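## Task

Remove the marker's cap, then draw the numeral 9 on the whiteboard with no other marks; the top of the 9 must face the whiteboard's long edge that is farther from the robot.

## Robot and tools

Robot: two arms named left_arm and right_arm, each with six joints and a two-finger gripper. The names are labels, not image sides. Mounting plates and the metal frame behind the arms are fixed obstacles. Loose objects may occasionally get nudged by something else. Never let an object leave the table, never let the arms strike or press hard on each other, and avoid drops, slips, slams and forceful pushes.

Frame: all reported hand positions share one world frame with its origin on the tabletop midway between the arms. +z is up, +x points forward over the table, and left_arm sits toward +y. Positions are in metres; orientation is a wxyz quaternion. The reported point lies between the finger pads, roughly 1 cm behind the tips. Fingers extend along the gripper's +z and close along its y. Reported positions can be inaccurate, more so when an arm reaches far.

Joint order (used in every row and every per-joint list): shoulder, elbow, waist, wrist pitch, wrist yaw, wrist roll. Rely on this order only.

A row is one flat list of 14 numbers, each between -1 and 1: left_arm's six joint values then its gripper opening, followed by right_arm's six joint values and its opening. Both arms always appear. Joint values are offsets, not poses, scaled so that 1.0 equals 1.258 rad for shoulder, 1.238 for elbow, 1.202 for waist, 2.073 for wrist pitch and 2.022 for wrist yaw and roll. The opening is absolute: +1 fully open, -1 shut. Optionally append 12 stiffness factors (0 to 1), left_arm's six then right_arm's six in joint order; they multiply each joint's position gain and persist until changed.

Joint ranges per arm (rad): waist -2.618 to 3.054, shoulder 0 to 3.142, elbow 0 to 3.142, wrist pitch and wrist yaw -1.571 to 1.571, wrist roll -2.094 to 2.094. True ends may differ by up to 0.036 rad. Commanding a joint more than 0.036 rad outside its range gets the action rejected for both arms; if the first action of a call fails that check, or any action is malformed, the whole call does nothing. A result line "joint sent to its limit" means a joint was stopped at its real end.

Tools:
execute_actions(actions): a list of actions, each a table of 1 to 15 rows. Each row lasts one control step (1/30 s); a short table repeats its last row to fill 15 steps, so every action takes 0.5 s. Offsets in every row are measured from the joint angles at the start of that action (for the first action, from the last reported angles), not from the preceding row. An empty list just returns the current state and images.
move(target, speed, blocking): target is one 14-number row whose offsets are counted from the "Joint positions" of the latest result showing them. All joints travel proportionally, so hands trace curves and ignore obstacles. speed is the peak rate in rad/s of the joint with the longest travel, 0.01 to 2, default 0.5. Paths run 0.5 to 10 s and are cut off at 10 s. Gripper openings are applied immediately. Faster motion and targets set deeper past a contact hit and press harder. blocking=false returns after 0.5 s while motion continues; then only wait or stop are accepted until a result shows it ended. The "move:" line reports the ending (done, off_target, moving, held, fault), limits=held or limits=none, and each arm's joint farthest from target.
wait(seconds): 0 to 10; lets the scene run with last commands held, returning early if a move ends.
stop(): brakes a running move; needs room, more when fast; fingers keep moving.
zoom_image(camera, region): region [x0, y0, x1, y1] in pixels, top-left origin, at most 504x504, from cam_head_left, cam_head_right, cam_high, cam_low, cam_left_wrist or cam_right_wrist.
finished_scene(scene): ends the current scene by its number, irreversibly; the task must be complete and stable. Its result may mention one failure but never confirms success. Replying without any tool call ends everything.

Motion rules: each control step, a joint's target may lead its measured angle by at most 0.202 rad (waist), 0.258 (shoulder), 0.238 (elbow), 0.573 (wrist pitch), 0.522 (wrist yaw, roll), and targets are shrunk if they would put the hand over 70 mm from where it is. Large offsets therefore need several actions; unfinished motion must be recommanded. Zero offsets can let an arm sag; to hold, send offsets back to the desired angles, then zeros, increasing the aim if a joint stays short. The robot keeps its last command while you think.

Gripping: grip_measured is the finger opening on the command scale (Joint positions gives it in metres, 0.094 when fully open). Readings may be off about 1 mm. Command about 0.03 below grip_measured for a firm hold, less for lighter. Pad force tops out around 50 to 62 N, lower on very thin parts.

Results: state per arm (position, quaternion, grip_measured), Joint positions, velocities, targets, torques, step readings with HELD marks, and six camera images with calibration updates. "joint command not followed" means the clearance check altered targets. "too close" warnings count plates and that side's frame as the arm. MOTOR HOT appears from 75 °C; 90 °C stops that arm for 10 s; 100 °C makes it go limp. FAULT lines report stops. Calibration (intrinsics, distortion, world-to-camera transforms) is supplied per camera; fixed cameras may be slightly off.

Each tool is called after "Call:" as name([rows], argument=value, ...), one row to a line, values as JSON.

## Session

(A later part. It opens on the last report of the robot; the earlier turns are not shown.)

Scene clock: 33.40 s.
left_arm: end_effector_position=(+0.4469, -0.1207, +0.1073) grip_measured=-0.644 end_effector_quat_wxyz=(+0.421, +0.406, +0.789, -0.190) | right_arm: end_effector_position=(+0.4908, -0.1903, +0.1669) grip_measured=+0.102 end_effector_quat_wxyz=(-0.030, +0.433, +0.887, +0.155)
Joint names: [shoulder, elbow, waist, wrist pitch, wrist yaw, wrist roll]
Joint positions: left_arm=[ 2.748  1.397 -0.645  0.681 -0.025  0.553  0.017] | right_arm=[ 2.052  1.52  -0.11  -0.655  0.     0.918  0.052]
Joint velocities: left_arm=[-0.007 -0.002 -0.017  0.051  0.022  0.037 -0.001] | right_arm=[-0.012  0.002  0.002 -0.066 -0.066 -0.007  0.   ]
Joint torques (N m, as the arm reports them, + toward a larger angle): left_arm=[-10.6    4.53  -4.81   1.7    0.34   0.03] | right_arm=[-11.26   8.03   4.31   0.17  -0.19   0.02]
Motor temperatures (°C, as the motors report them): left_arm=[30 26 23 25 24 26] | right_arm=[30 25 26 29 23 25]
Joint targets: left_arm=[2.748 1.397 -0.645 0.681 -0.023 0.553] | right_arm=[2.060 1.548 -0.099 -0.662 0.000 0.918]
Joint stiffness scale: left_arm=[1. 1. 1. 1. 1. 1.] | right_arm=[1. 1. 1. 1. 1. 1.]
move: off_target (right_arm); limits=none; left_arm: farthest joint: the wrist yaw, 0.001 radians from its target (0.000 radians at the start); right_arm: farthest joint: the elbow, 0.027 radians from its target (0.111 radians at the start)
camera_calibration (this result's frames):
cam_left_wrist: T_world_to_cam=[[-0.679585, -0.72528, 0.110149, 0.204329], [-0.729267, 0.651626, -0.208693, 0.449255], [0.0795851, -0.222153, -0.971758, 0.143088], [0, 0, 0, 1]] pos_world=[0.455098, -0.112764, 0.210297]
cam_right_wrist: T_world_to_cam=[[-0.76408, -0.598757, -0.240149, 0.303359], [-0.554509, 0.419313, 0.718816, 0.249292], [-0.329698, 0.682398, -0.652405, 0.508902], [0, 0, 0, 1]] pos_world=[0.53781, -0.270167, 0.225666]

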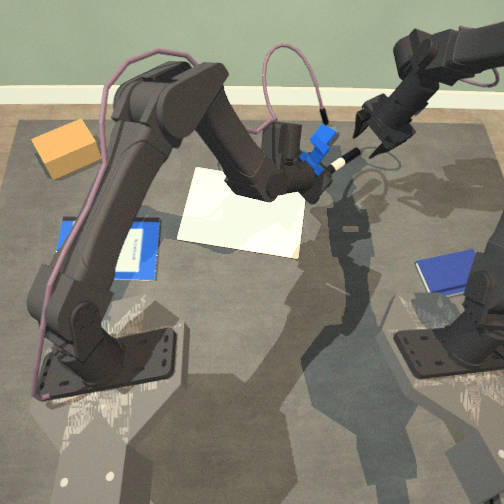

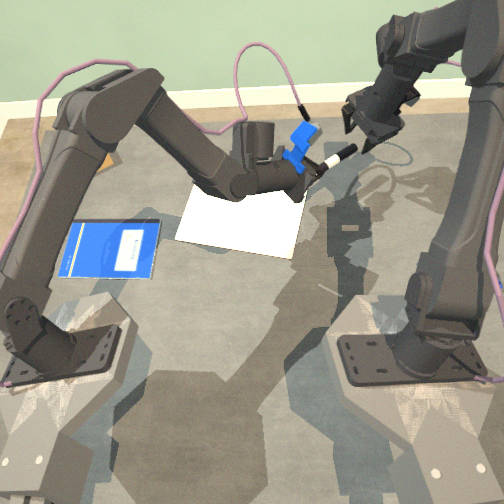

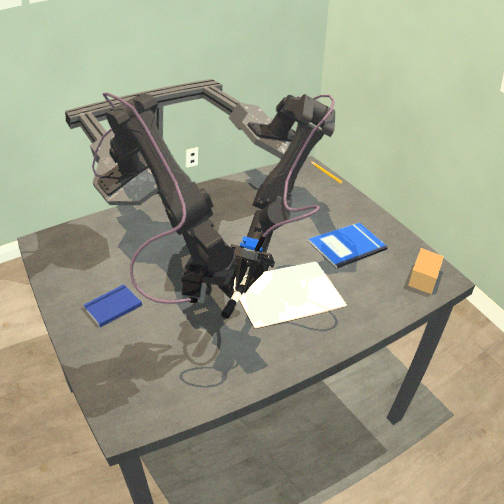

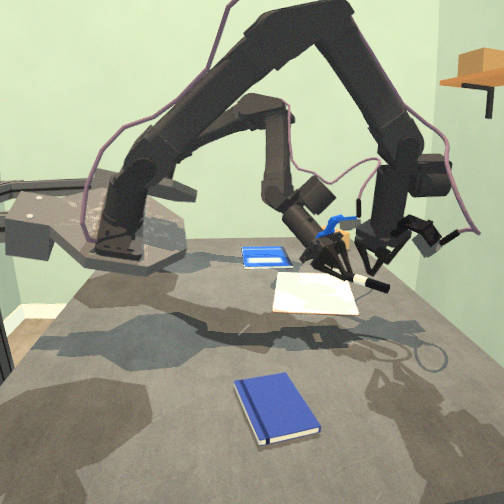

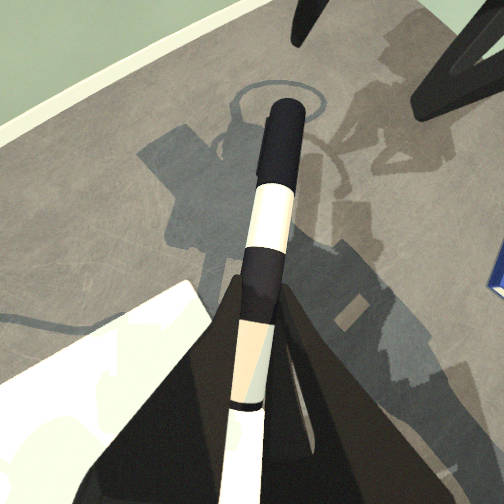

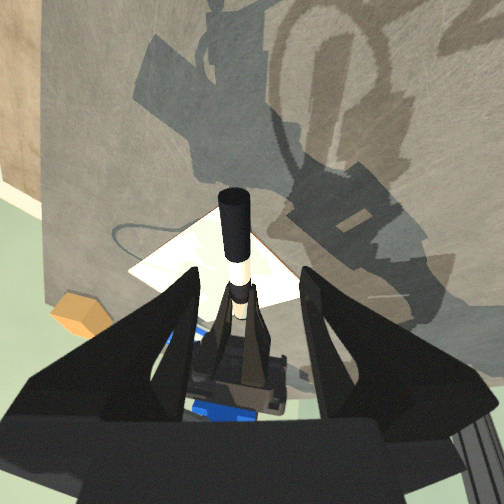

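Call:
move(target=[0,0,0,0,0,0,-0.7,0.135,0.01,0,0.085,0,0,0.1], speed=0.3)

Scene clock: 35.87 s.
left_arm: end_effector_position=(+0.4470, -0.1205, +0.1071) grip_measured=-0.644 end_effector_quat_wxyz=(+0.421, +0.405, +0.789, -0.190) | right_arm: end_effector_position=(+0.4917, -0.1699, +0.1024) grip_measured=+0.102 end_effector_quat_wxyz=(-0.032, +0.433, +0.887, +0.154)
Joint names: [shoulder, elbow, waist, wrist pitch, wrist yaw, wrist roll]
Joint positions: left_arm=[ 2.748  1.397 -0.645  0.681 -0.027  0.553  0.017] | right_arm=[ 2.222  1.52  -0.11  -0.49   0.     0.918  0.052]
Joint velocities: left_arm=[ 0.007 -0.022  0.007  0.007 -0.066  0.022 -0.   ] | right_arm=[ 0.002  0.002  0.002  0.081  0.037 -0.037 -0.001]
Joint torques (N m, as the arm reports them, + toward a larger angle): left_arm=[-10.65   4.51  -4.8    1.7    0.34   0.02] | right_arm=[-12.43   6.08   3.54   0.37  -0.19   0.02]
Motor temperatures (°C, as the motors report them): left_arm=[30 26 23 25 24 26] | right_arm=[31 25 26 28 23 25]
Joint targets: left_arm=[2.748 1.397 -0.645 0.681 -0.025 0.553] | right_arm=[2.221 1.533 -0.110 -0.478 0.000 0.918]
Joint stiffness scale: left_arm=[1. 1. 1. 1. 1. 1.] | right_arm=[1. 1. 1. 1. 1. 1.]
move: done; limits=none; left_arm: farthest joint: the wrist yaw, 0.002 radians from its target (0.000 radians at the start); right_arm: farthest joint: the elbow, 0.012 radians from its target (0.012 radians at the start)
camera_calibration (this result's frames):
cam_left_wrist: T_world_to_cam=[[-0.678612, -0.726354, 0.109072, 0.204201], [-0.730121, 0.650902, -0.207966, 0.449403], [0.0800621, -0.220764, -0.972036, 0.142985], [0, 0, 0, 1]] pos_world=[0.455243, -0.112629, 0.210174]
cam_right_wrist: T_world_to_cam=[[-0.764314, -0.599922, -0.236469, 0.300224], [-0.551729, 0.418568, 0.721385, 0.285855], [-0.333797, 0.681831, -0.650912, 0.454909], [0, 0, 0, 1]] pos_world=[0.539027, -0.24971, 0.160888]

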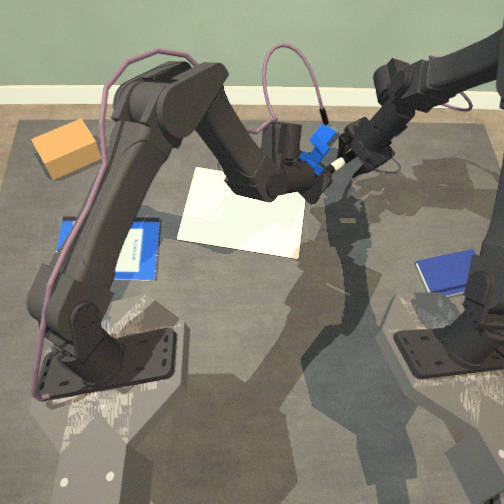

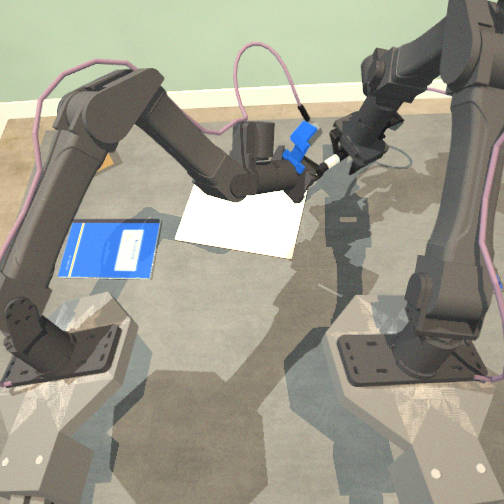

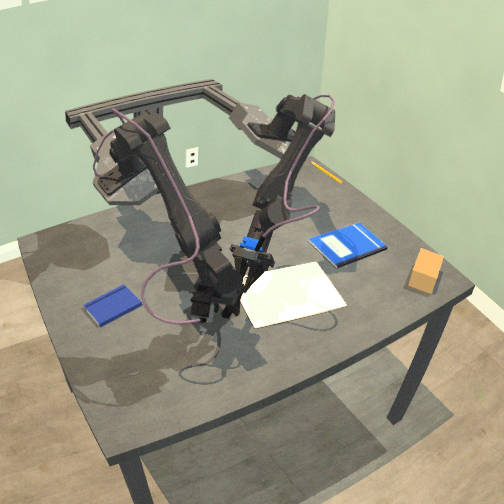

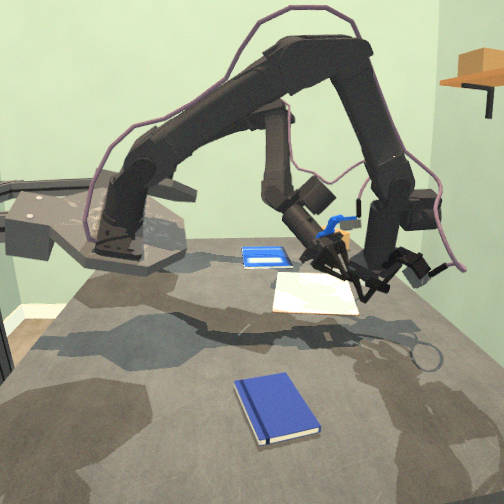

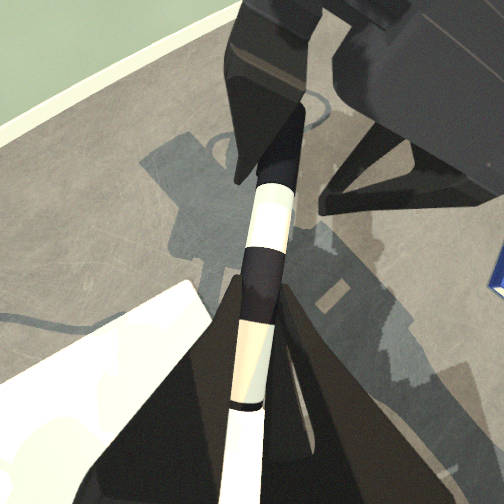

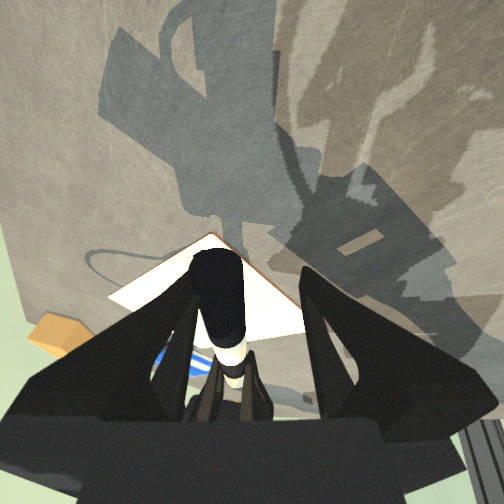

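Call:
execute_actions([
  [[0,0,0,0,0,0,-0.7,0.022,0.057,-0.012,0,0,0,0.1]],
  [[0,0,0,0,0,0,-0.7,0,0,0,0,0,0,0.1]],
])

Scene clock: 37.27 s.
left_arm: end_effector_position=(+0.4473, -0.1200, +0.1069) grip_measured=-0.644 end_effector_quat_wxyz=(+0.420, +0.405, +0.790, -0.188) | right_arm: end_effector_position=(+0.5042, -0.1775, +0.1006) grip_measured=+0.102 end_effector_quat_wxyz=(-0.023, +0.441, +0.883, +0.156)
Joint names: [shoulder, elbow, waist, wrist pitch, wrist yaw, wrist roll]
Joint positions: left_arm=[ 2.748  1.397 -0.645  0.681 -0.031  0.553  0.017] | right_arm=[ 2.242  1.565 -0.126 -0.493 -0.     0.918  0.052]
Joint velocities: left_arm=[-0.002 -0.007 -0.012 -0.022  0.007 -0.095  0.   ] | right_arm=[ 0.007  0.007 -0.007  0.037 -0.022  0.051 -0.001]
Joint torques (N m, as the arm reports them, + toward a larger angle): left_arm=[-10.6    4.55  -4.82   1.7    0.35   0.03] | right_arm=[-12.63   5.09   3.58   0.25  -0.17   0.02]
Motor temperatures (°C, as the motors report them): left_arm=[30 26 23 26 24 26] | right_arm=[31 25 26 28 23 25]
Joint targets: left_arm=[2.748 1.397 -0.645 0.681 -0.029 0.553] | right_arm=[2.242 1.565 -0.126 -0.493 -0.000 0.918]
Joint stiffness scale: left_arm=[1. 1. 1. 1. 1. 1.] | right_arm=[1. 1. 1. 1. 1. 1.]
Step readings (joint positions; steps 1 to 15: 1st action; 16 to 30: 2nd action):
0: left_arm=[2.748 1.397 -0.645 0.681 -0.027 0.553] | right_arm=[2.222 1.520 -0.110 -0.489 0.000 0.918]
1: left_arm=[2.748 1.397 -0.645 0.681 -0.028 0.553] | right_arm=[2.225 1.527 -0.111 -0.494 -0.000 0.918]
2: left_arm=[2.748 1.397 -0.645 0.681 -0.028 0.553] | right_arm=[2.232 1.539 -0.113 -0.497 -0.000 0.918]
4: left_arm=[2.748 1.397 -0.645 0.681 -0.028 0.553] | right_arm=[2.241 1.558 -0.118 -0.494 -0.000 0.918]
8: left_arm=[2.748 1.397 -0.645 0.681 -0.029 0.553] | right_arm=[2.242 1.565 -0.126 -0.493 -0.000 0.918]
15: left_arm=[2.748 1.397 -0.645 0.681 -0.029 0.553] | right_arm=[2.242 1.565 -0.126 -0.493 -0.000 0.918]
16: left_arm=[2.748 1.397 -0.645 0.681 -0.029 0.553] | right_arm=[2.242 1.565 -0.126 -0.493 -0.000 0.918]
17: left_arm=[2.748 1.397 -0.645 0.681 -0.030 0.553] | right_arm=[2.242 1.565 -0.126 -0.493 -0.000 0.918]
19: left_arm=[2.748 1.397 -0.645 0.681 -0.030 0.553] | right_arm=[2.242 1.565 -0.126 -0.493 -0.000 0.918]
23: left_arm=[2.748 1.397 -0.645 0.681 -0.031 0.553] | right_arm=[2.242 1.565 -0.126 -0.493 -0.000 0.918]
30: Joint positions above
camera_calibration (this result's frames):
cam_left_wrist: T_world_to_cam=[[-0.676855, -0.728279, 0.10713, 0.20397], [-0.731656, 0.649593, -0.206661, 0.449667], [0.0809161, -0.218262, -0.97253, 0.1428], [0, 0, 0, 1]] pos_world=[0.455505, -0.112386, 0.209955]
cam_right_wrist: T_world_to_cam=[[-0.772916, -0.584888, -0.245982, 0.312798], [-0.553976, 0.433023, 0.711057, 0.302025], [-0.309372, 0.685855, -0.658704, 0.452321], [0, 0, 0, 1]] pos_world=[0.549017, -0.258059, 0.160132]

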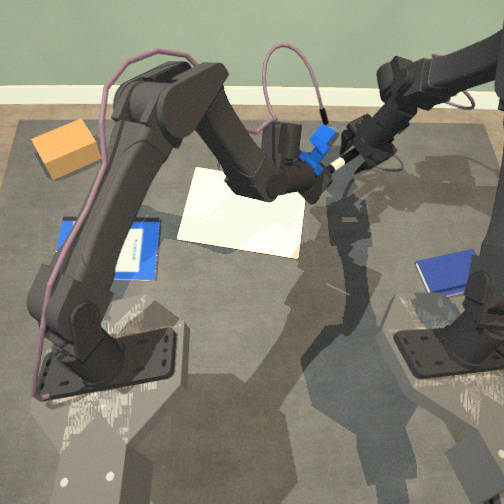

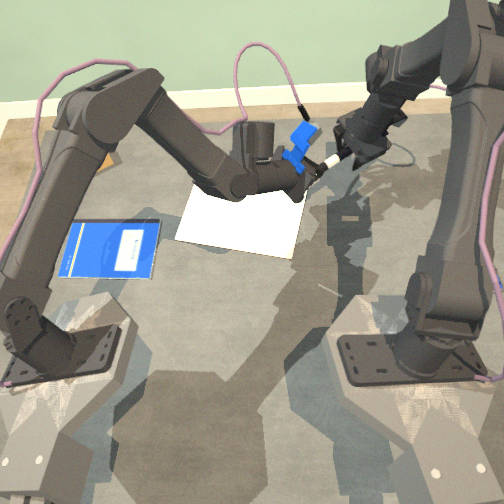

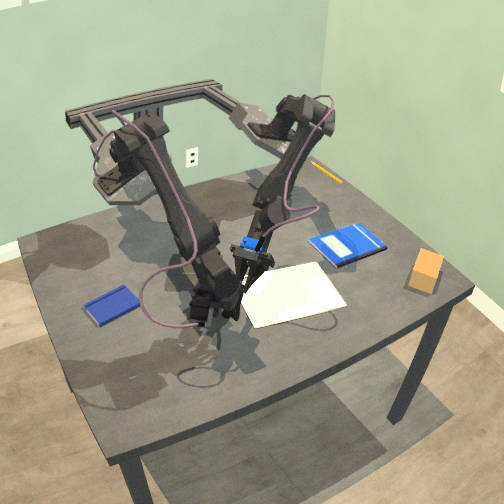

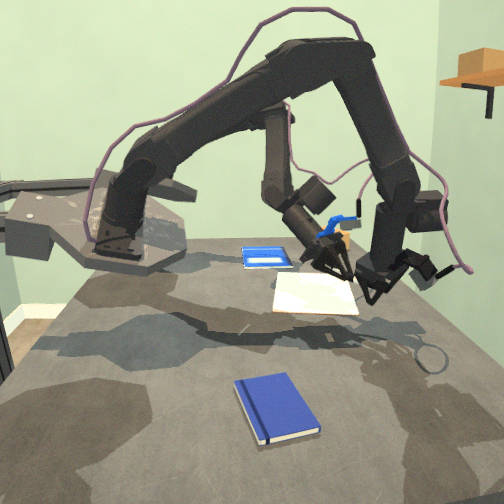

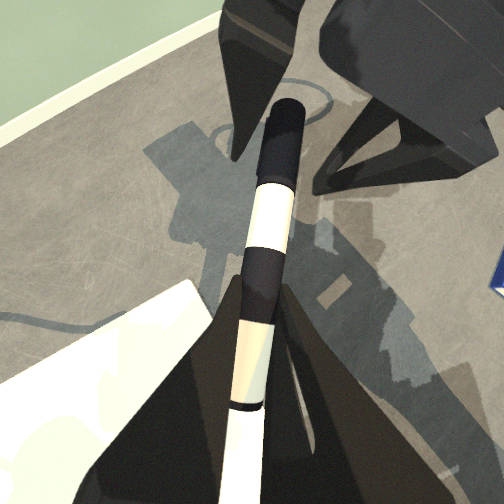

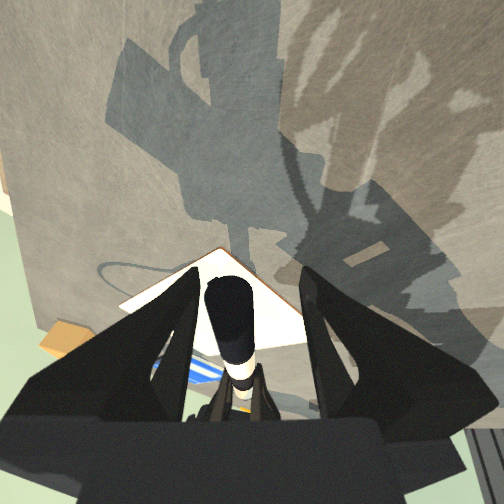

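Call:
execute_actions([
  [[0,0,0,0,0,0,-0.7,0,0,0,0,0,0,-0.3]],
  [[0,0,0,0,0,0,-0.7,0,0,0,0,0,0,-0.7]],
  [[0,0,0,0,0,0,-0.7,0,0,0,0,0,0,-0.7]],
])

Call:
move(target=[0,0,0,0,0,0,-0.7,0.037,0.15,-0.075,-0.057,0,0,-0.7], speed=0.15)

Scene clock: 39.20 s.
left_arm: end_effector_position=(+0.4445, -0.1216, +0.1061) grip_measured=-0.644 end_effector_quat_wxyz=(+0.417, +0.409, +0.788, -0.192) | right_arm: end_effector_position=(+0.5064, -0.1763, +0.1012) grip_measured=-0.637 end_effector_quat_wxyz=(-0.021, +0.441, +0.882, +0.162)
Joint names: [shoulder, elbow, waist, wrist pitch, wrist yaw, wrist roll]
Joint positions: left_arm=[ 2.748  1.397 -0.647  0.673 -0.021  0.555  0.017] | right_arm=[ 2.242  1.565 -0.127 -0.484 -0.009  0.918  0.017]
Joint velocities: left_arm=[ 0.002 -0.022 -0.022 -0.154  0.022 -0.007 -0.001] | right_arm=[-0.012 -0.012 -0.002 -0.007 -0.037  0.022 -0.001]
Joint torques (N m, as the arm reports them, + toward a larger angle): left_arm=[-10.61   4.5   -4.78   1.68   0.33   0.02] | right_arm=[-12.65   5.17   3.59   0.25  -0.17   0.02]
Motor temperatures (°C, as the motors report them): left_arm=[31 26 23 26 24 26] | right_arm=[31 25 26 28 23 25]
Joint targets: left_arm=[2.748 1.397 -0.647 0.673 -0.021 0.555] | right_arm=[2.242 1.565 -0.127 -0.485 -0.008 0.918]
Joint stiffness scale: left_arm=[1. 1. 1. 1. 1. 1.] | right_arm=[1. 1. 1. 1. 1. 1.]
Step readings (joint positions; steps 1 to 15: 1st action; 16 to 30: 2nd action; 31 to 45: 3rd action):
0: left_arm=[2.748 1.397 -0.645 0.681 -0.031 0.553] | right_arm=[2.242 1.565 -0.126 -0.493 -0.000 0.918]
1: left_arm=[2.748 1.397 -0.645 0.681 -0.031 0.553] | right_arm=[2.242 1.565 -0.126 -0.493 -0.000 0.918]
2: left_arm=[2.748 1.397 -0.645 0.681 -0.031 0.553] | right_arm=[2.242 1.565 -0.126 -0.493 -0.000 0.918]
4: left_arm=[2.748 1.397 -0.645 0.681 -0.031 0.553] | right_arm=[2.242 1.565 -0.126 -0.493 -0.000 0.918]
8: left_arm=[2.748 1.397 -0.645 0.681 -0.031 0.553] | right_arm=[2.242 1.565 -0.126 -0.493 -0.001 0.918]
15: left_arm=[2.748 1.397 -0.645 0.681 -0.031 0.553] | right_arm=[2.242 1.565 -0.126 -0.493 -0.001 0.918]
16: left_arm=[2.748 1.397 -0.645 0.678 -0.028 0.554] | right_arm=[2.242 1.565 -0.126 -0.491 -0.003 0.918]
17: left_arm=[2.748 1.397 -0.646 0.674 -0.023 0.555] | right_arm=[2.242 1.565 -0.126 -0.485 -0.007 0.918]
19: left_arm=[2.748 1.397 -0.647 0.673 -0.021 0.555] | right_arm=[2.242 1.565 -0.127 -0.485 -0.008 0.918]
23: left_arm=[2.748 1.397 -0.647 0.673 -0.021 0.555] | right_arm=[2.242 1.565 -0.127 -0.485 -0.008 0.918]
30: left_arm=[2.748 1.397 -0.647 0.673 -0.021 0.555] | right_arm=[2.242 1.565 -0.127 -0.485 -0.008 0.918]
31: left_arm=[2.748 1.397 -0.647 0.673 -0.021 0.555] | right_arm=[2.242 1.565 -0.127 -0.485 -0.009 0.918]
32: left_arm=[2.748 1.397 -0.647 0.673 -0.021 0.555] | right_arm=[2.242 1.565 -0.127 -0.485 -0.009 0.918]
34: left_arm=[2.748 1.397 -0.647 0.673 -0.021 0.555] | right_arm=[2.242 1.565 -0.127 -0.484 -0.009 0.918]
38: left_arm=[2.748 1.397 -0.647 0.673 -0.021 0.555] | right_arm=[2.242 1.565 -0.127 -0.484 -0.009 0.918]
45: Joint positions above
camera_calibration (this result's frames):
cam_left_wrist: T_world_to_cam=[[-0.685038, -0.7198, 0.112293, 0.205105], [-0.724881, 0.658123, -0.203523, 0.446197], [0.0725932, -0.22082, -0.972609, 0.145292], [0, 0, 0, 1]] pos_world=[0.453398, -0.113934, 0.209092]
cam_right_wrist: T_world_to_cam=[[-0.771989, -0.581103, -0.257591, 0.316728], [-0.559111, 0.428013, 0.71007, 0.304049], [-0.302371, 0.692188, -0.655323, 0.449772], [0, 0, 0, 1]] pos_world=[0.550506, -0.257412, 0.160436]

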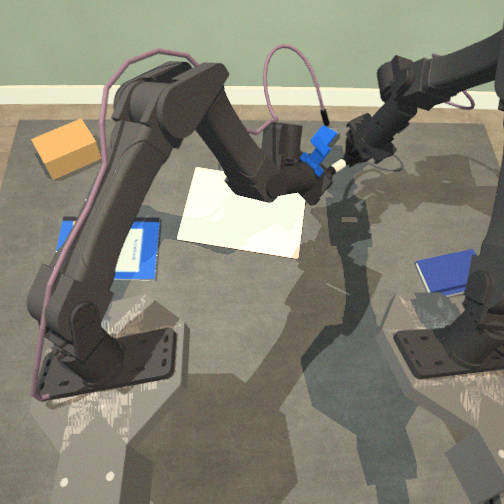

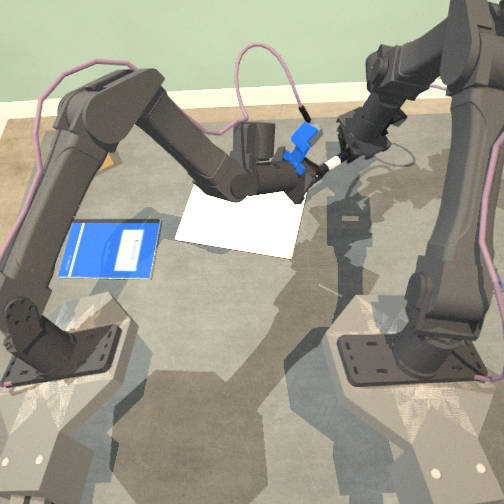

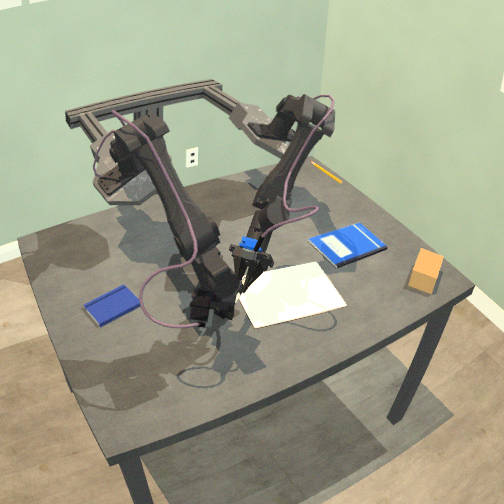

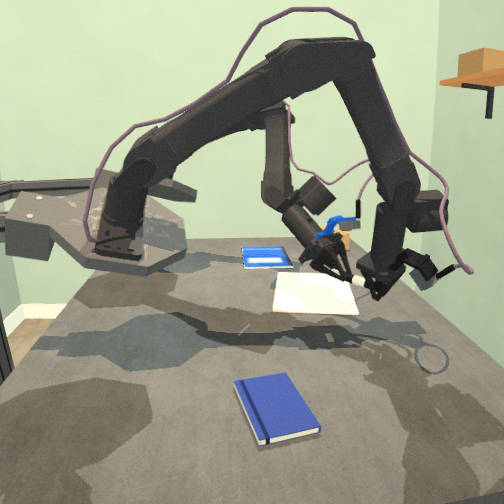

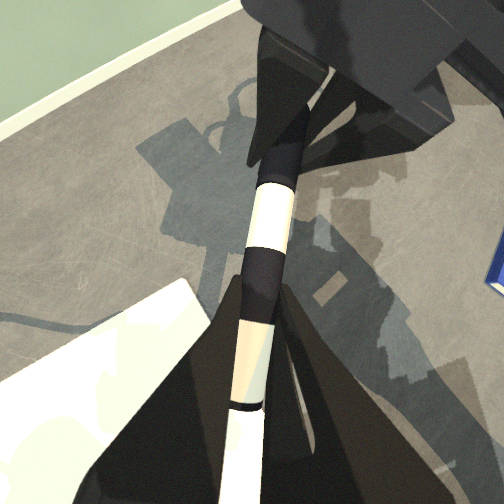

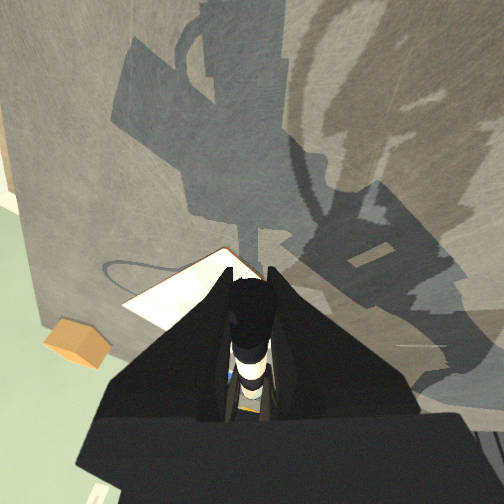

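Scene clock: 40.87 s.
left_arm: end_effector_position=(+0.4432, -0.1281, +0.1125) grip_measured=-0.644 end_effector_quat_wxyz=(+0.426, +0.411, +0.779, -0.206) | right_arm: end_effector_position=(+0.5039, -0.1855, +0.1016) grip_measured=-0.637 end_effector_quat_wxyz=(-0.081, +0.452, +0.872, +0.171)
Joint names: [shoulder, elbow, waist, wrist pitch, wrist yaw, wrist roll]
Joint positions: left_arm=[ 2.748  1.397 -0.651  0.69   0.009  0.555  0.017] | right_arm=[ 2.296  1.702 -0.174 -0.663 -0.094  0.917  0.017]
Joint velocities: left_arm=[ 0.007 -0.007 -0.007 -0.007 -0.007  0.037 -0.   ] | right_arm=[-0.012  0.002  0.012 -0.095  0.022  0.037  0.001]
Joint torques (N m, as the arm reports them, + toward a larger angle): left_arm=[-10.65   4.55  -4.44   1.51  -0.01   0.03] | right_arm=[-13.7    9.44  -0.31   0.7    0.8    0.03]
Motor temperatures (°C, as the motors report them): left_arm=[31 26 23 26 24 26] | right_arm=[31 25 26 28 23 25]
Joint targets: left_arm=[2.748 1.397 -0.647 0.673 -0.021 0.555] | right_arm=[2.289 1.751 -0.217 -0.602 -0.009 0.918]
Joint stiffness scale: left_arm=[1. 1. 1. 1. 1. 1.] | right_arm=[1. 1. 1. 1. 1. 1.]
move: off_target (left_arm, right_arm); limits=none; left_arm: farthest joint: the wrist yaw, 0.030 radians from its target (0.000 radians at the start); right_arm: farthest joint: the wrist yaw, 0.085 radians from its target (0.000 radians at the start)
camera_calibration (this result's frames):
cam_left_wrist: T_world_to_cam=[[-0.699847, -0.703064, 0.126156, 0.205956], [-0.709872, 0.664963, -0.232178, 0.448231], [0.079347, -0.252043, -0.964458, 0.142251], [0, 0, 0, 1]] pos_world=[0.451037, -0.117403, 0.215281]
cam_right_wrist: T_world_to_cam=[[-0.801492, -0.556735, -0.218304, 0.324913], [-0.478565, 0.378243, 0.792406, 0.24815], [-0.358588, 0.73958, -0.569592, 0.484078], [0, 0, 0, 1]] pos_world=[0.552756, -0.270985, 0.150021]

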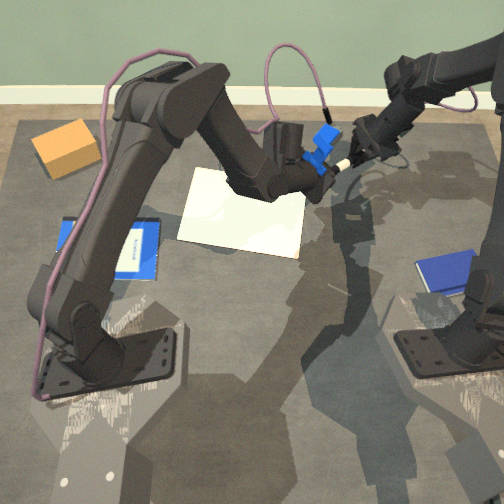

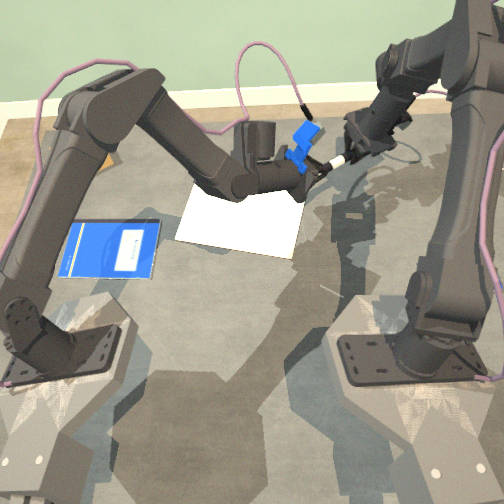

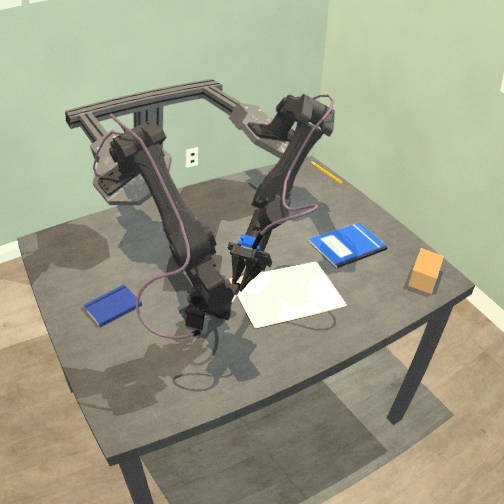

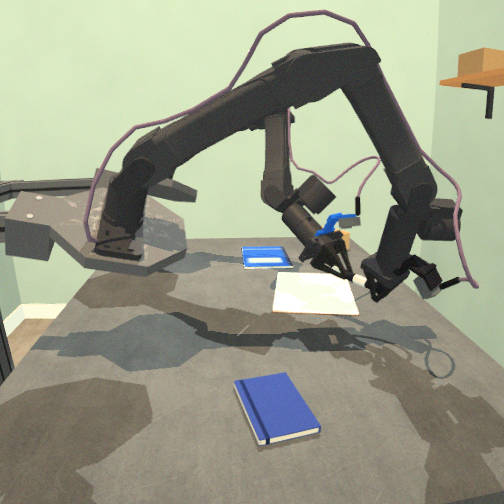

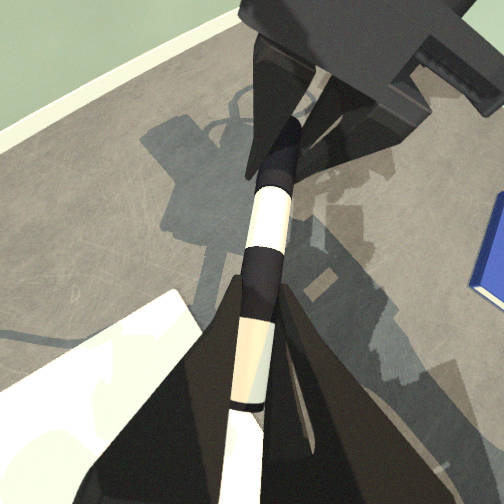

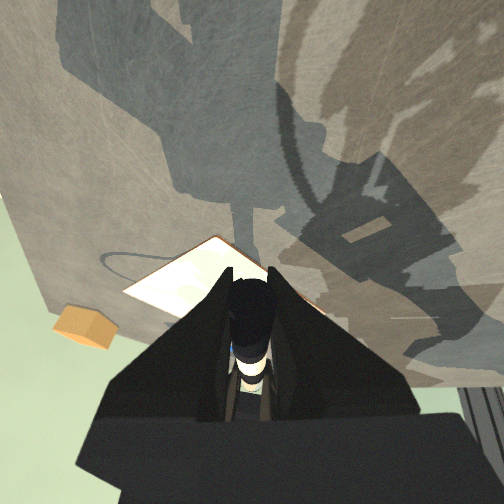

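Call:
move(target=[0,0,0,-0.008,-0.015,0,-0.7,0.013,0.103,-0.073,0.03,0.091,0,-0.7], speed=0.15)

Scene clock: 43.37 s.
left_arm: end_effector_position=(+0.4457, -0.1226, +0.1083) grip_measured=-0.644 end_effector_quat_wxyz=(+0.422, +0.407, +0.787, -0.192) | right_arm: end_effector_position=(+0.5447, -0.2740, +0.0902) grip_measured=-0.637 end_effector_quat_wxyz=(+0.015, +0.508, +0.855, +0.100)
Joint names: [shoulder, elbow, waist, wrist pitch, wrist yaw, wrist roll]
Joint positions: left_arm=[ 2.748  1.397 -0.649  0.683 -0.023  0.555  0.017] | right_arm=[ 2.323  1.81  -0.275 -0.612  0.079  0.916  0.017]
Joint velocities: left_arm=[-0.002 -0.022 -0.012 -0.007 -0.051 -0.037 -0.   ] | right_arm=[-0.007 -0.007 -0.032 -0.081 -0.007 -0.125  0.001]
Joint torques (N m, as the arm reports them, + toward a larger angle): left_arm=[-10.62   4.51  -5.05   1.57   0.36   0.02] | right_arm=[-14.68   7.34   4.51   0.38   0.05   0.03]
Motor temperatures (°C, as the motors report them): left_arm=[31 26 23 26 24 26] | right_arm=[32 25 26 28 23 25]
Joint targets: left_arm=[2.748 1.397 -0.651 0.674 -0.022 0.555] | right_arm=[2.313 1.829 -0.261 -0.601 0.090 0.917]
Joint stiffness scale: left_arm=[1. 1. 1. 1. 1. 1.] | right_arm=[1. 1. 1. 1. 1. 1.]
move: done; limits=none; left_arm: farthest joint: the wrist pitch, 0.010 radians from its target (0.017 radians at the start); right_arm: farthest joint: the elbow, 0.020 radians from its target (0.128 radians at the start)
camera_calibration (this result's frames):
cam_left_wrist: T_world_to_cam=[[-0.683556, -0.721591, 0.109808, 0.204383], [-0.725341, 0.654773, -0.212491, 0.448904], [0.0814322, -0.224897, -0.970974, 0.142481], [0, 0, 0, 1]] pos_world=[0.453714, -0.114406, 0.21129]
cam_right_wrist: T_world_to_cam=[[-0.856317, -0.486362, -0.173703, 0.351056], [-0.471014, 0.597533, 0.648922, 0.379055], [-0.211818, 0.6375, -0.740761, 0.465176], [0, 0, 0, 1]] pos_world=[0.577688, -0.352307, 0.159587]

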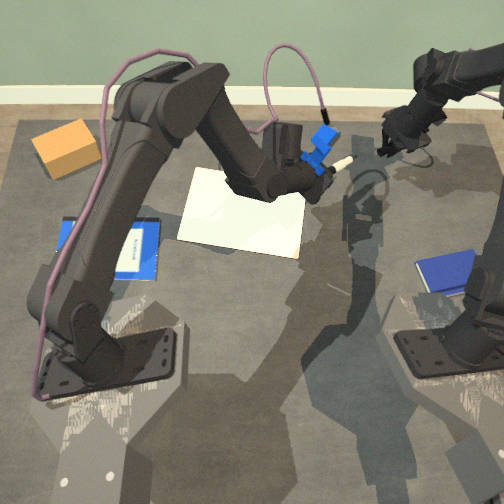

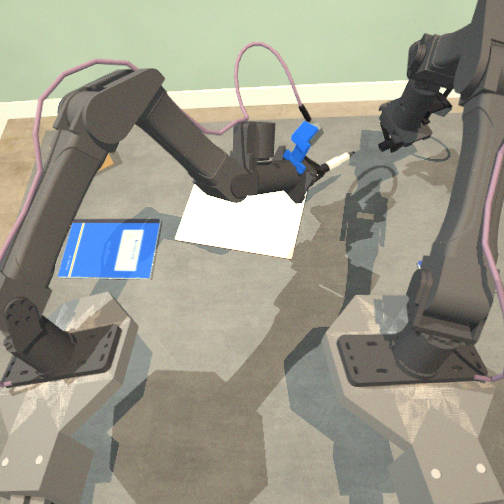

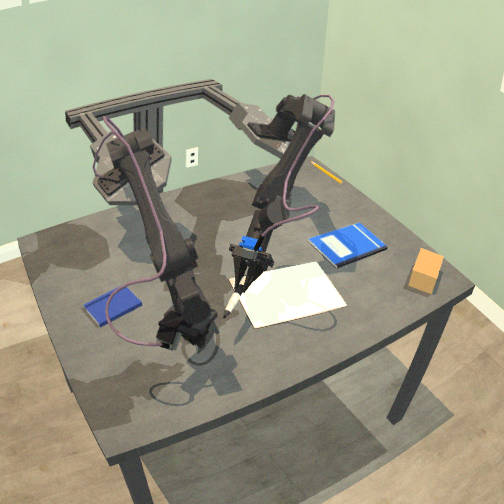

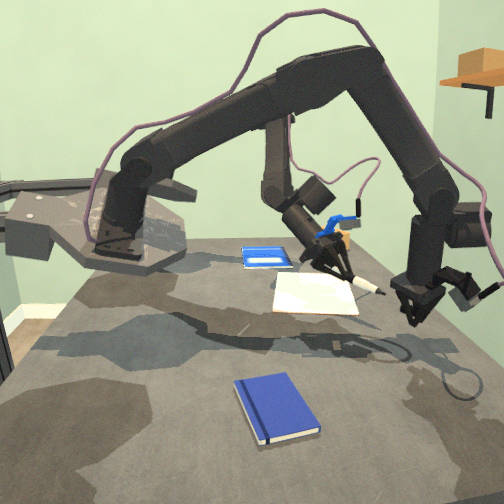

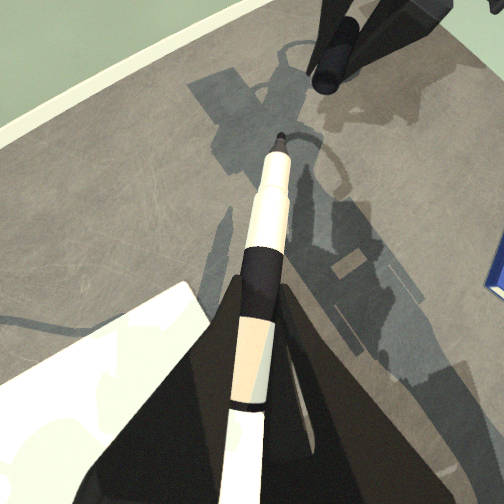

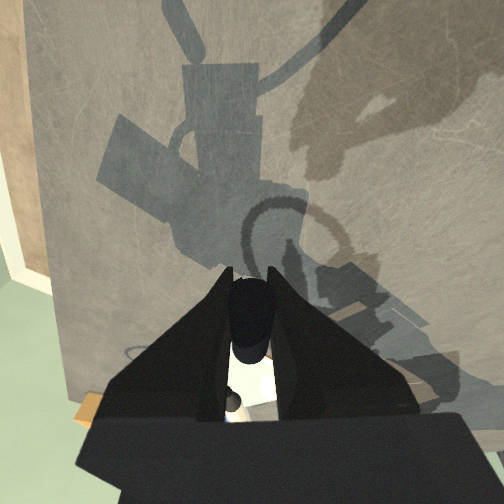

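Call:
move(target=[-0.335,-0.137,0.174,-0.36,0.011,-0.9,-0.7,-0.3,0,-0.2,0,0,0,-0.7], speed=1.2)

Call:
move(target=[0,0,0,0,0,-0.385,-0.7,0,0,0,0,0,0,-0.7], speed=1.2)

Scene clock: 48.00 s.
left_arm: end_effector_position=(+0.4187, +0.0303, +0.1145) grip_measured=-0.644 end_effector_quat_wxyz=(-0.034, -0.440, +0.861, -0.255) | right_arm: end_effector_position=(+0.5667, -0.4498, +0.2324) grip_measured=-0.637 end_effector_quat_wxyz=(+0.178, +0.605, +0.770, +0.096)
Joint names: [shoulder, elbow, waist, wrist pitch, wrist yaw, wrist roll]
Joint positions: left_arm=[ 2.343  1.244 -0.437 -0.047 -0.009 -1.26   0.017] | right_arm=[ 1.976  1.81  -0.514 -0.614  0.077  0.916  0.017]
Joint velocities: left_arm=[ 0.012  0.007  0.002  0.022 -0.007 -0.022  0.   ] | right_arm=[-0.002 -0.002 -0.002 -0.037  0.022  0.022 -0.   ]
Joint torques (N m, as the arm reports them, + toward a larger angle): left_arm=[-10.49   3.52  -4.38   0.76   0.41  -0.05] | right_arm=[-16.2    7.14   1.61   0.77  -0.03   0.01]
Motor temperatures (°C, as the motors report them): left_arm=[32 26 23 26 24 26] | right_arm=[33 25 26 28 23 25]
Joint targets: left_arm=[2.327 1.228 -0.440 -0.063 -0.001 -1.265] | right_arm=[1.946 1.810 -0.516 -0.612 0.079 0.916]
Joint stiffness scale: left_arm=[1. 1. 1. 1. 1. 1.] | right_arm=[1. 1. 1. 1. 1. 1.]
move: off_target (right_arm); limits=none; left_arm: farthest joint: the elbow, 0.017 radians from its target (0.170 radians at the start); right_arm: farthest joint: the shoulder, 0.031 radians from its target (0.378 radians at the start)
camera_calibration (this result's frames):
cam_left_wrist: T_world_to_cam=[[0.898869, -0.332285, 0.285695, -0.399023], [-0.390824, -0.312966, 0.865626, 0.0962954], [-0.198221, -0.889741, -0.41118, 0.258248], [0, 0, 0, 1]] pos_world=[0.447494, 0.127322, 0.13683]
cam_right_wrist: T_world_to_cam=[[-0.898017, -0.270608, -0.346896, 0.470019], [-0.407206, 0.809758, 0.422464, 0.514139], [0.166579, 0.520638, -0.837369, 0.442733], [0, 0, 0, 1]] pos_world=[0.557696, -0.519641, 0.316574]

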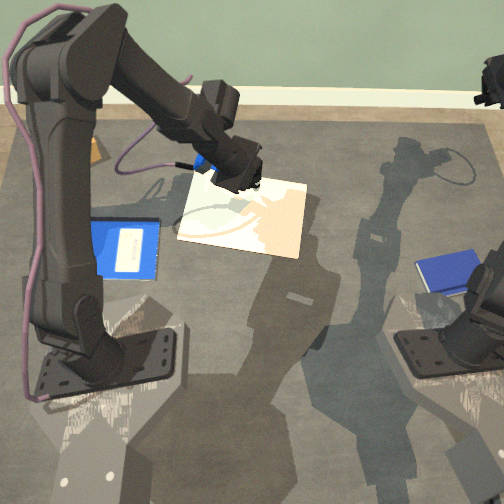

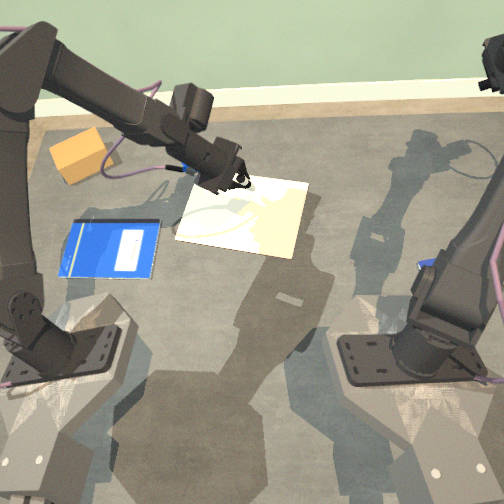

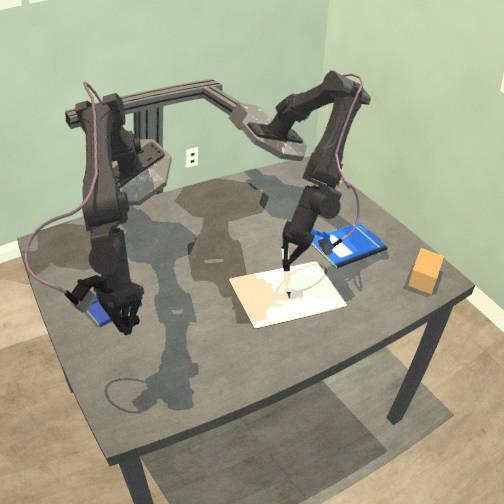

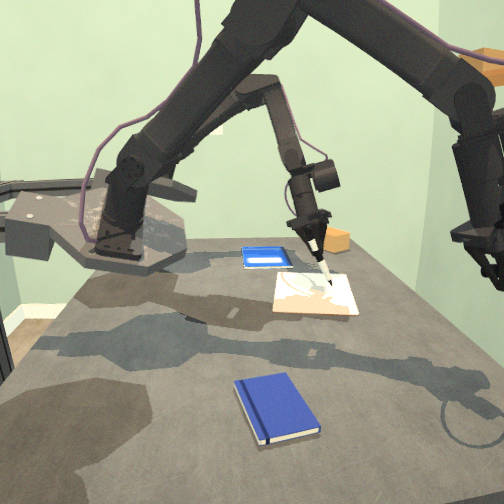

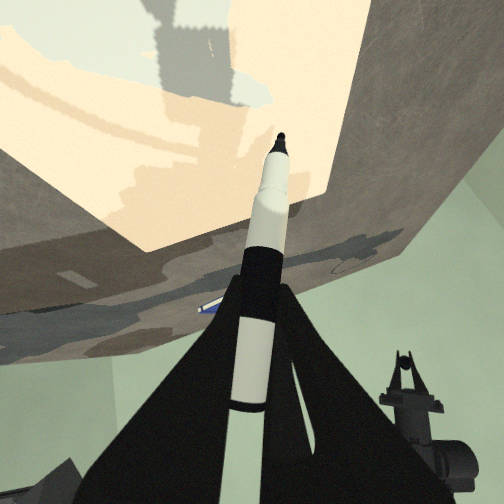

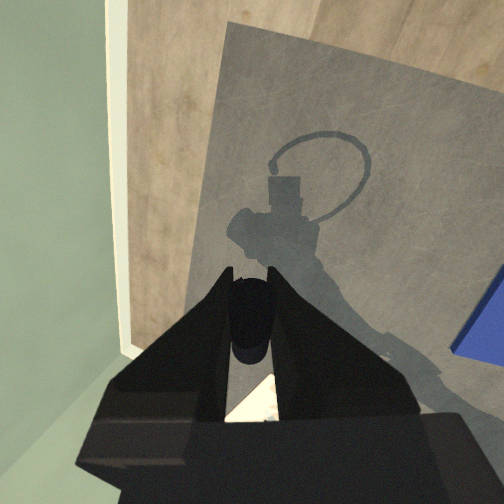

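Scene clock: 49.63 s.
left_arm: end_effector_position=(+0.4187, +0.0303, +0.1145) grip_measured=-0.644 end_effector_quat_wxyz=(+0.127, +0.731, -0.632, +0.223) | right_arm: end_effector_position=(+0.5667, -0.4498, +0.2324) grip_measured=-0.637 end_effector_quat_wxyz=(+0.178, +0.605, +0.770, +0.096)
Joint names: [shoulder, elbow, waist, wrist pitch, wrist yaw, wrist roll]
Joint positions: left_arm=[ 2.343  1.244 -0.437 -0.047 -0.009 -2.031  0.017] | right_arm=[ 1.976  1.81  -0.514 -0.614  0.077  0.916  0.017]
Joint velocities: left_arm=[ 0.002 -0.002  0.007 -0.022 -0.022  0.037 -0.   ] | right_arm=[-0.002  0.012 -0.002 -0.066 -0.037 -0.022  0.001]
Joint torques (N m, as the arm reports them, + toward a larger angle): left_arm=[-9.45  4.61 -4.17  0.92  0.33 -0.05] | right_arm=[-13.71   7.1    1.81   0.77  -0.05   0.02]
Motor temperatures (°C, as the motors report them): left_arm=[31 26 23 26 24 26] | right_arm=[33 25 26 28 23 25]
Joint targets: left_arm=[2.343 1.244 -0.437 -0.047 -0.009 -2.038] | right_arm=[1.976 1.810 -0.514 -0.614 0.077 0.916]
Joint stiffness scale: left_arm=[1. 1. 1. 1. 1. 1.] | right_arm=[1. 1. 1. 1. 1. 1.]
move: done; limits=none; left_arm: farthest joint: the wrist roll, 0.007 radians from its target (0.779 radians at the start); right_arm: farthest joint: the waist, 0.000 radians from its target (0.000 radians at the start)
camera_calibration (this result's frames):
cam_left_wrist: T_world_to_cam=[[0.941391, 0.331203, -0.0639261, -0.396858], [0.160242, -0.272338, 0.948765, -0.145209], [0.296824, -0.903403, -0.309449, 0.0397143], [0, 0, 0, 1]] pos_world=[0.385079, 0.127773, 0.124689]
cam_right_wrist: T_world_to_cam=[[-0.898017, -0.270608, -0.346896, 0.470019], [-0.407206, 0.809758, 0.422464, 0.514139], [0.166579, 0.520638, -0.837369, 0.442733], [0, 0, 0, 1]] pos_world=[0.557696, -0.519641, 0.316574]

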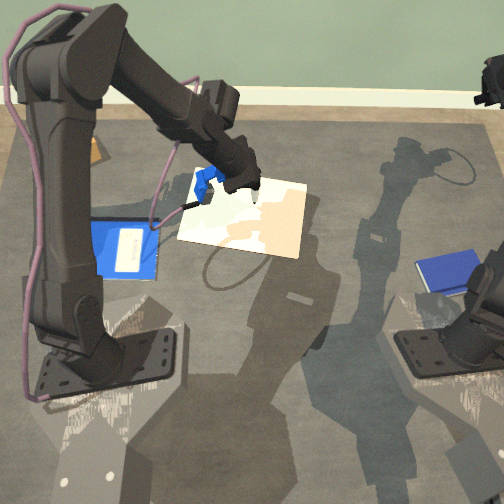

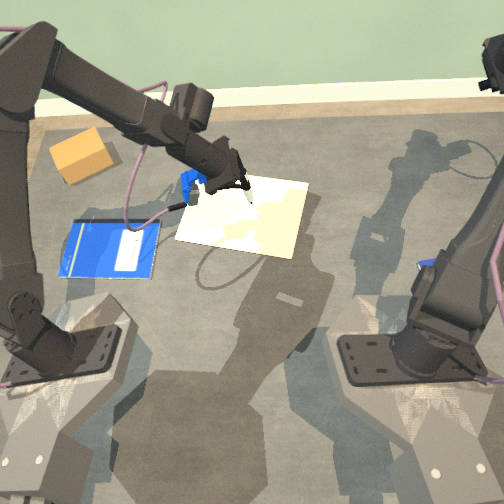

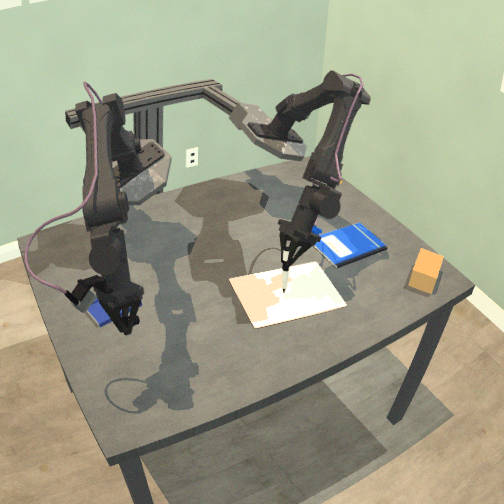

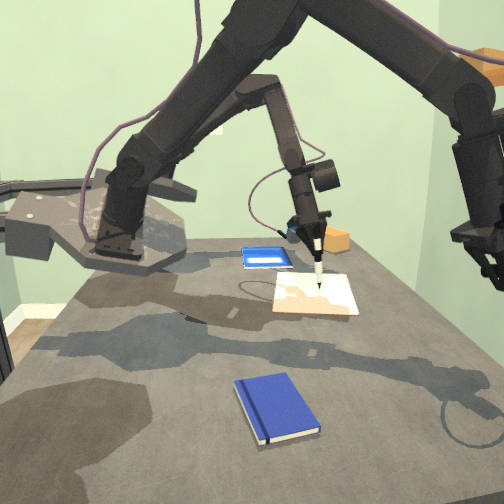

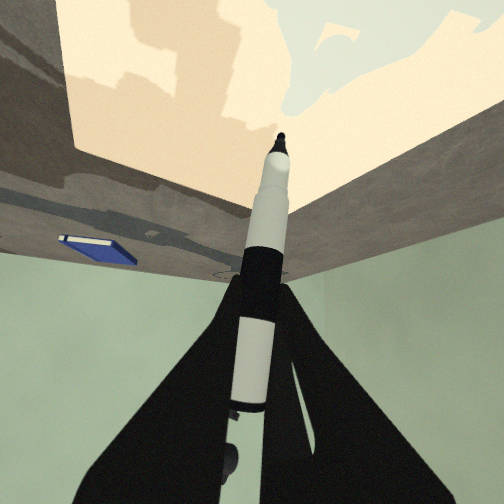

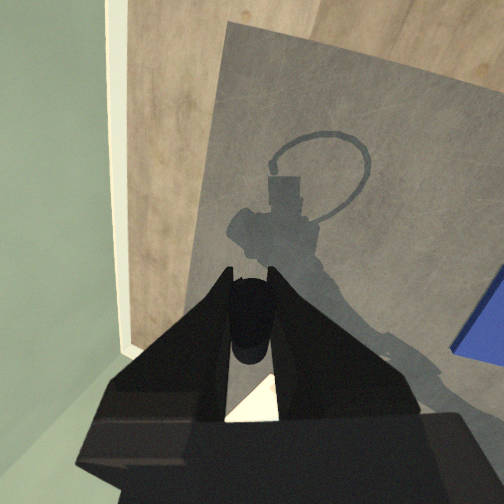

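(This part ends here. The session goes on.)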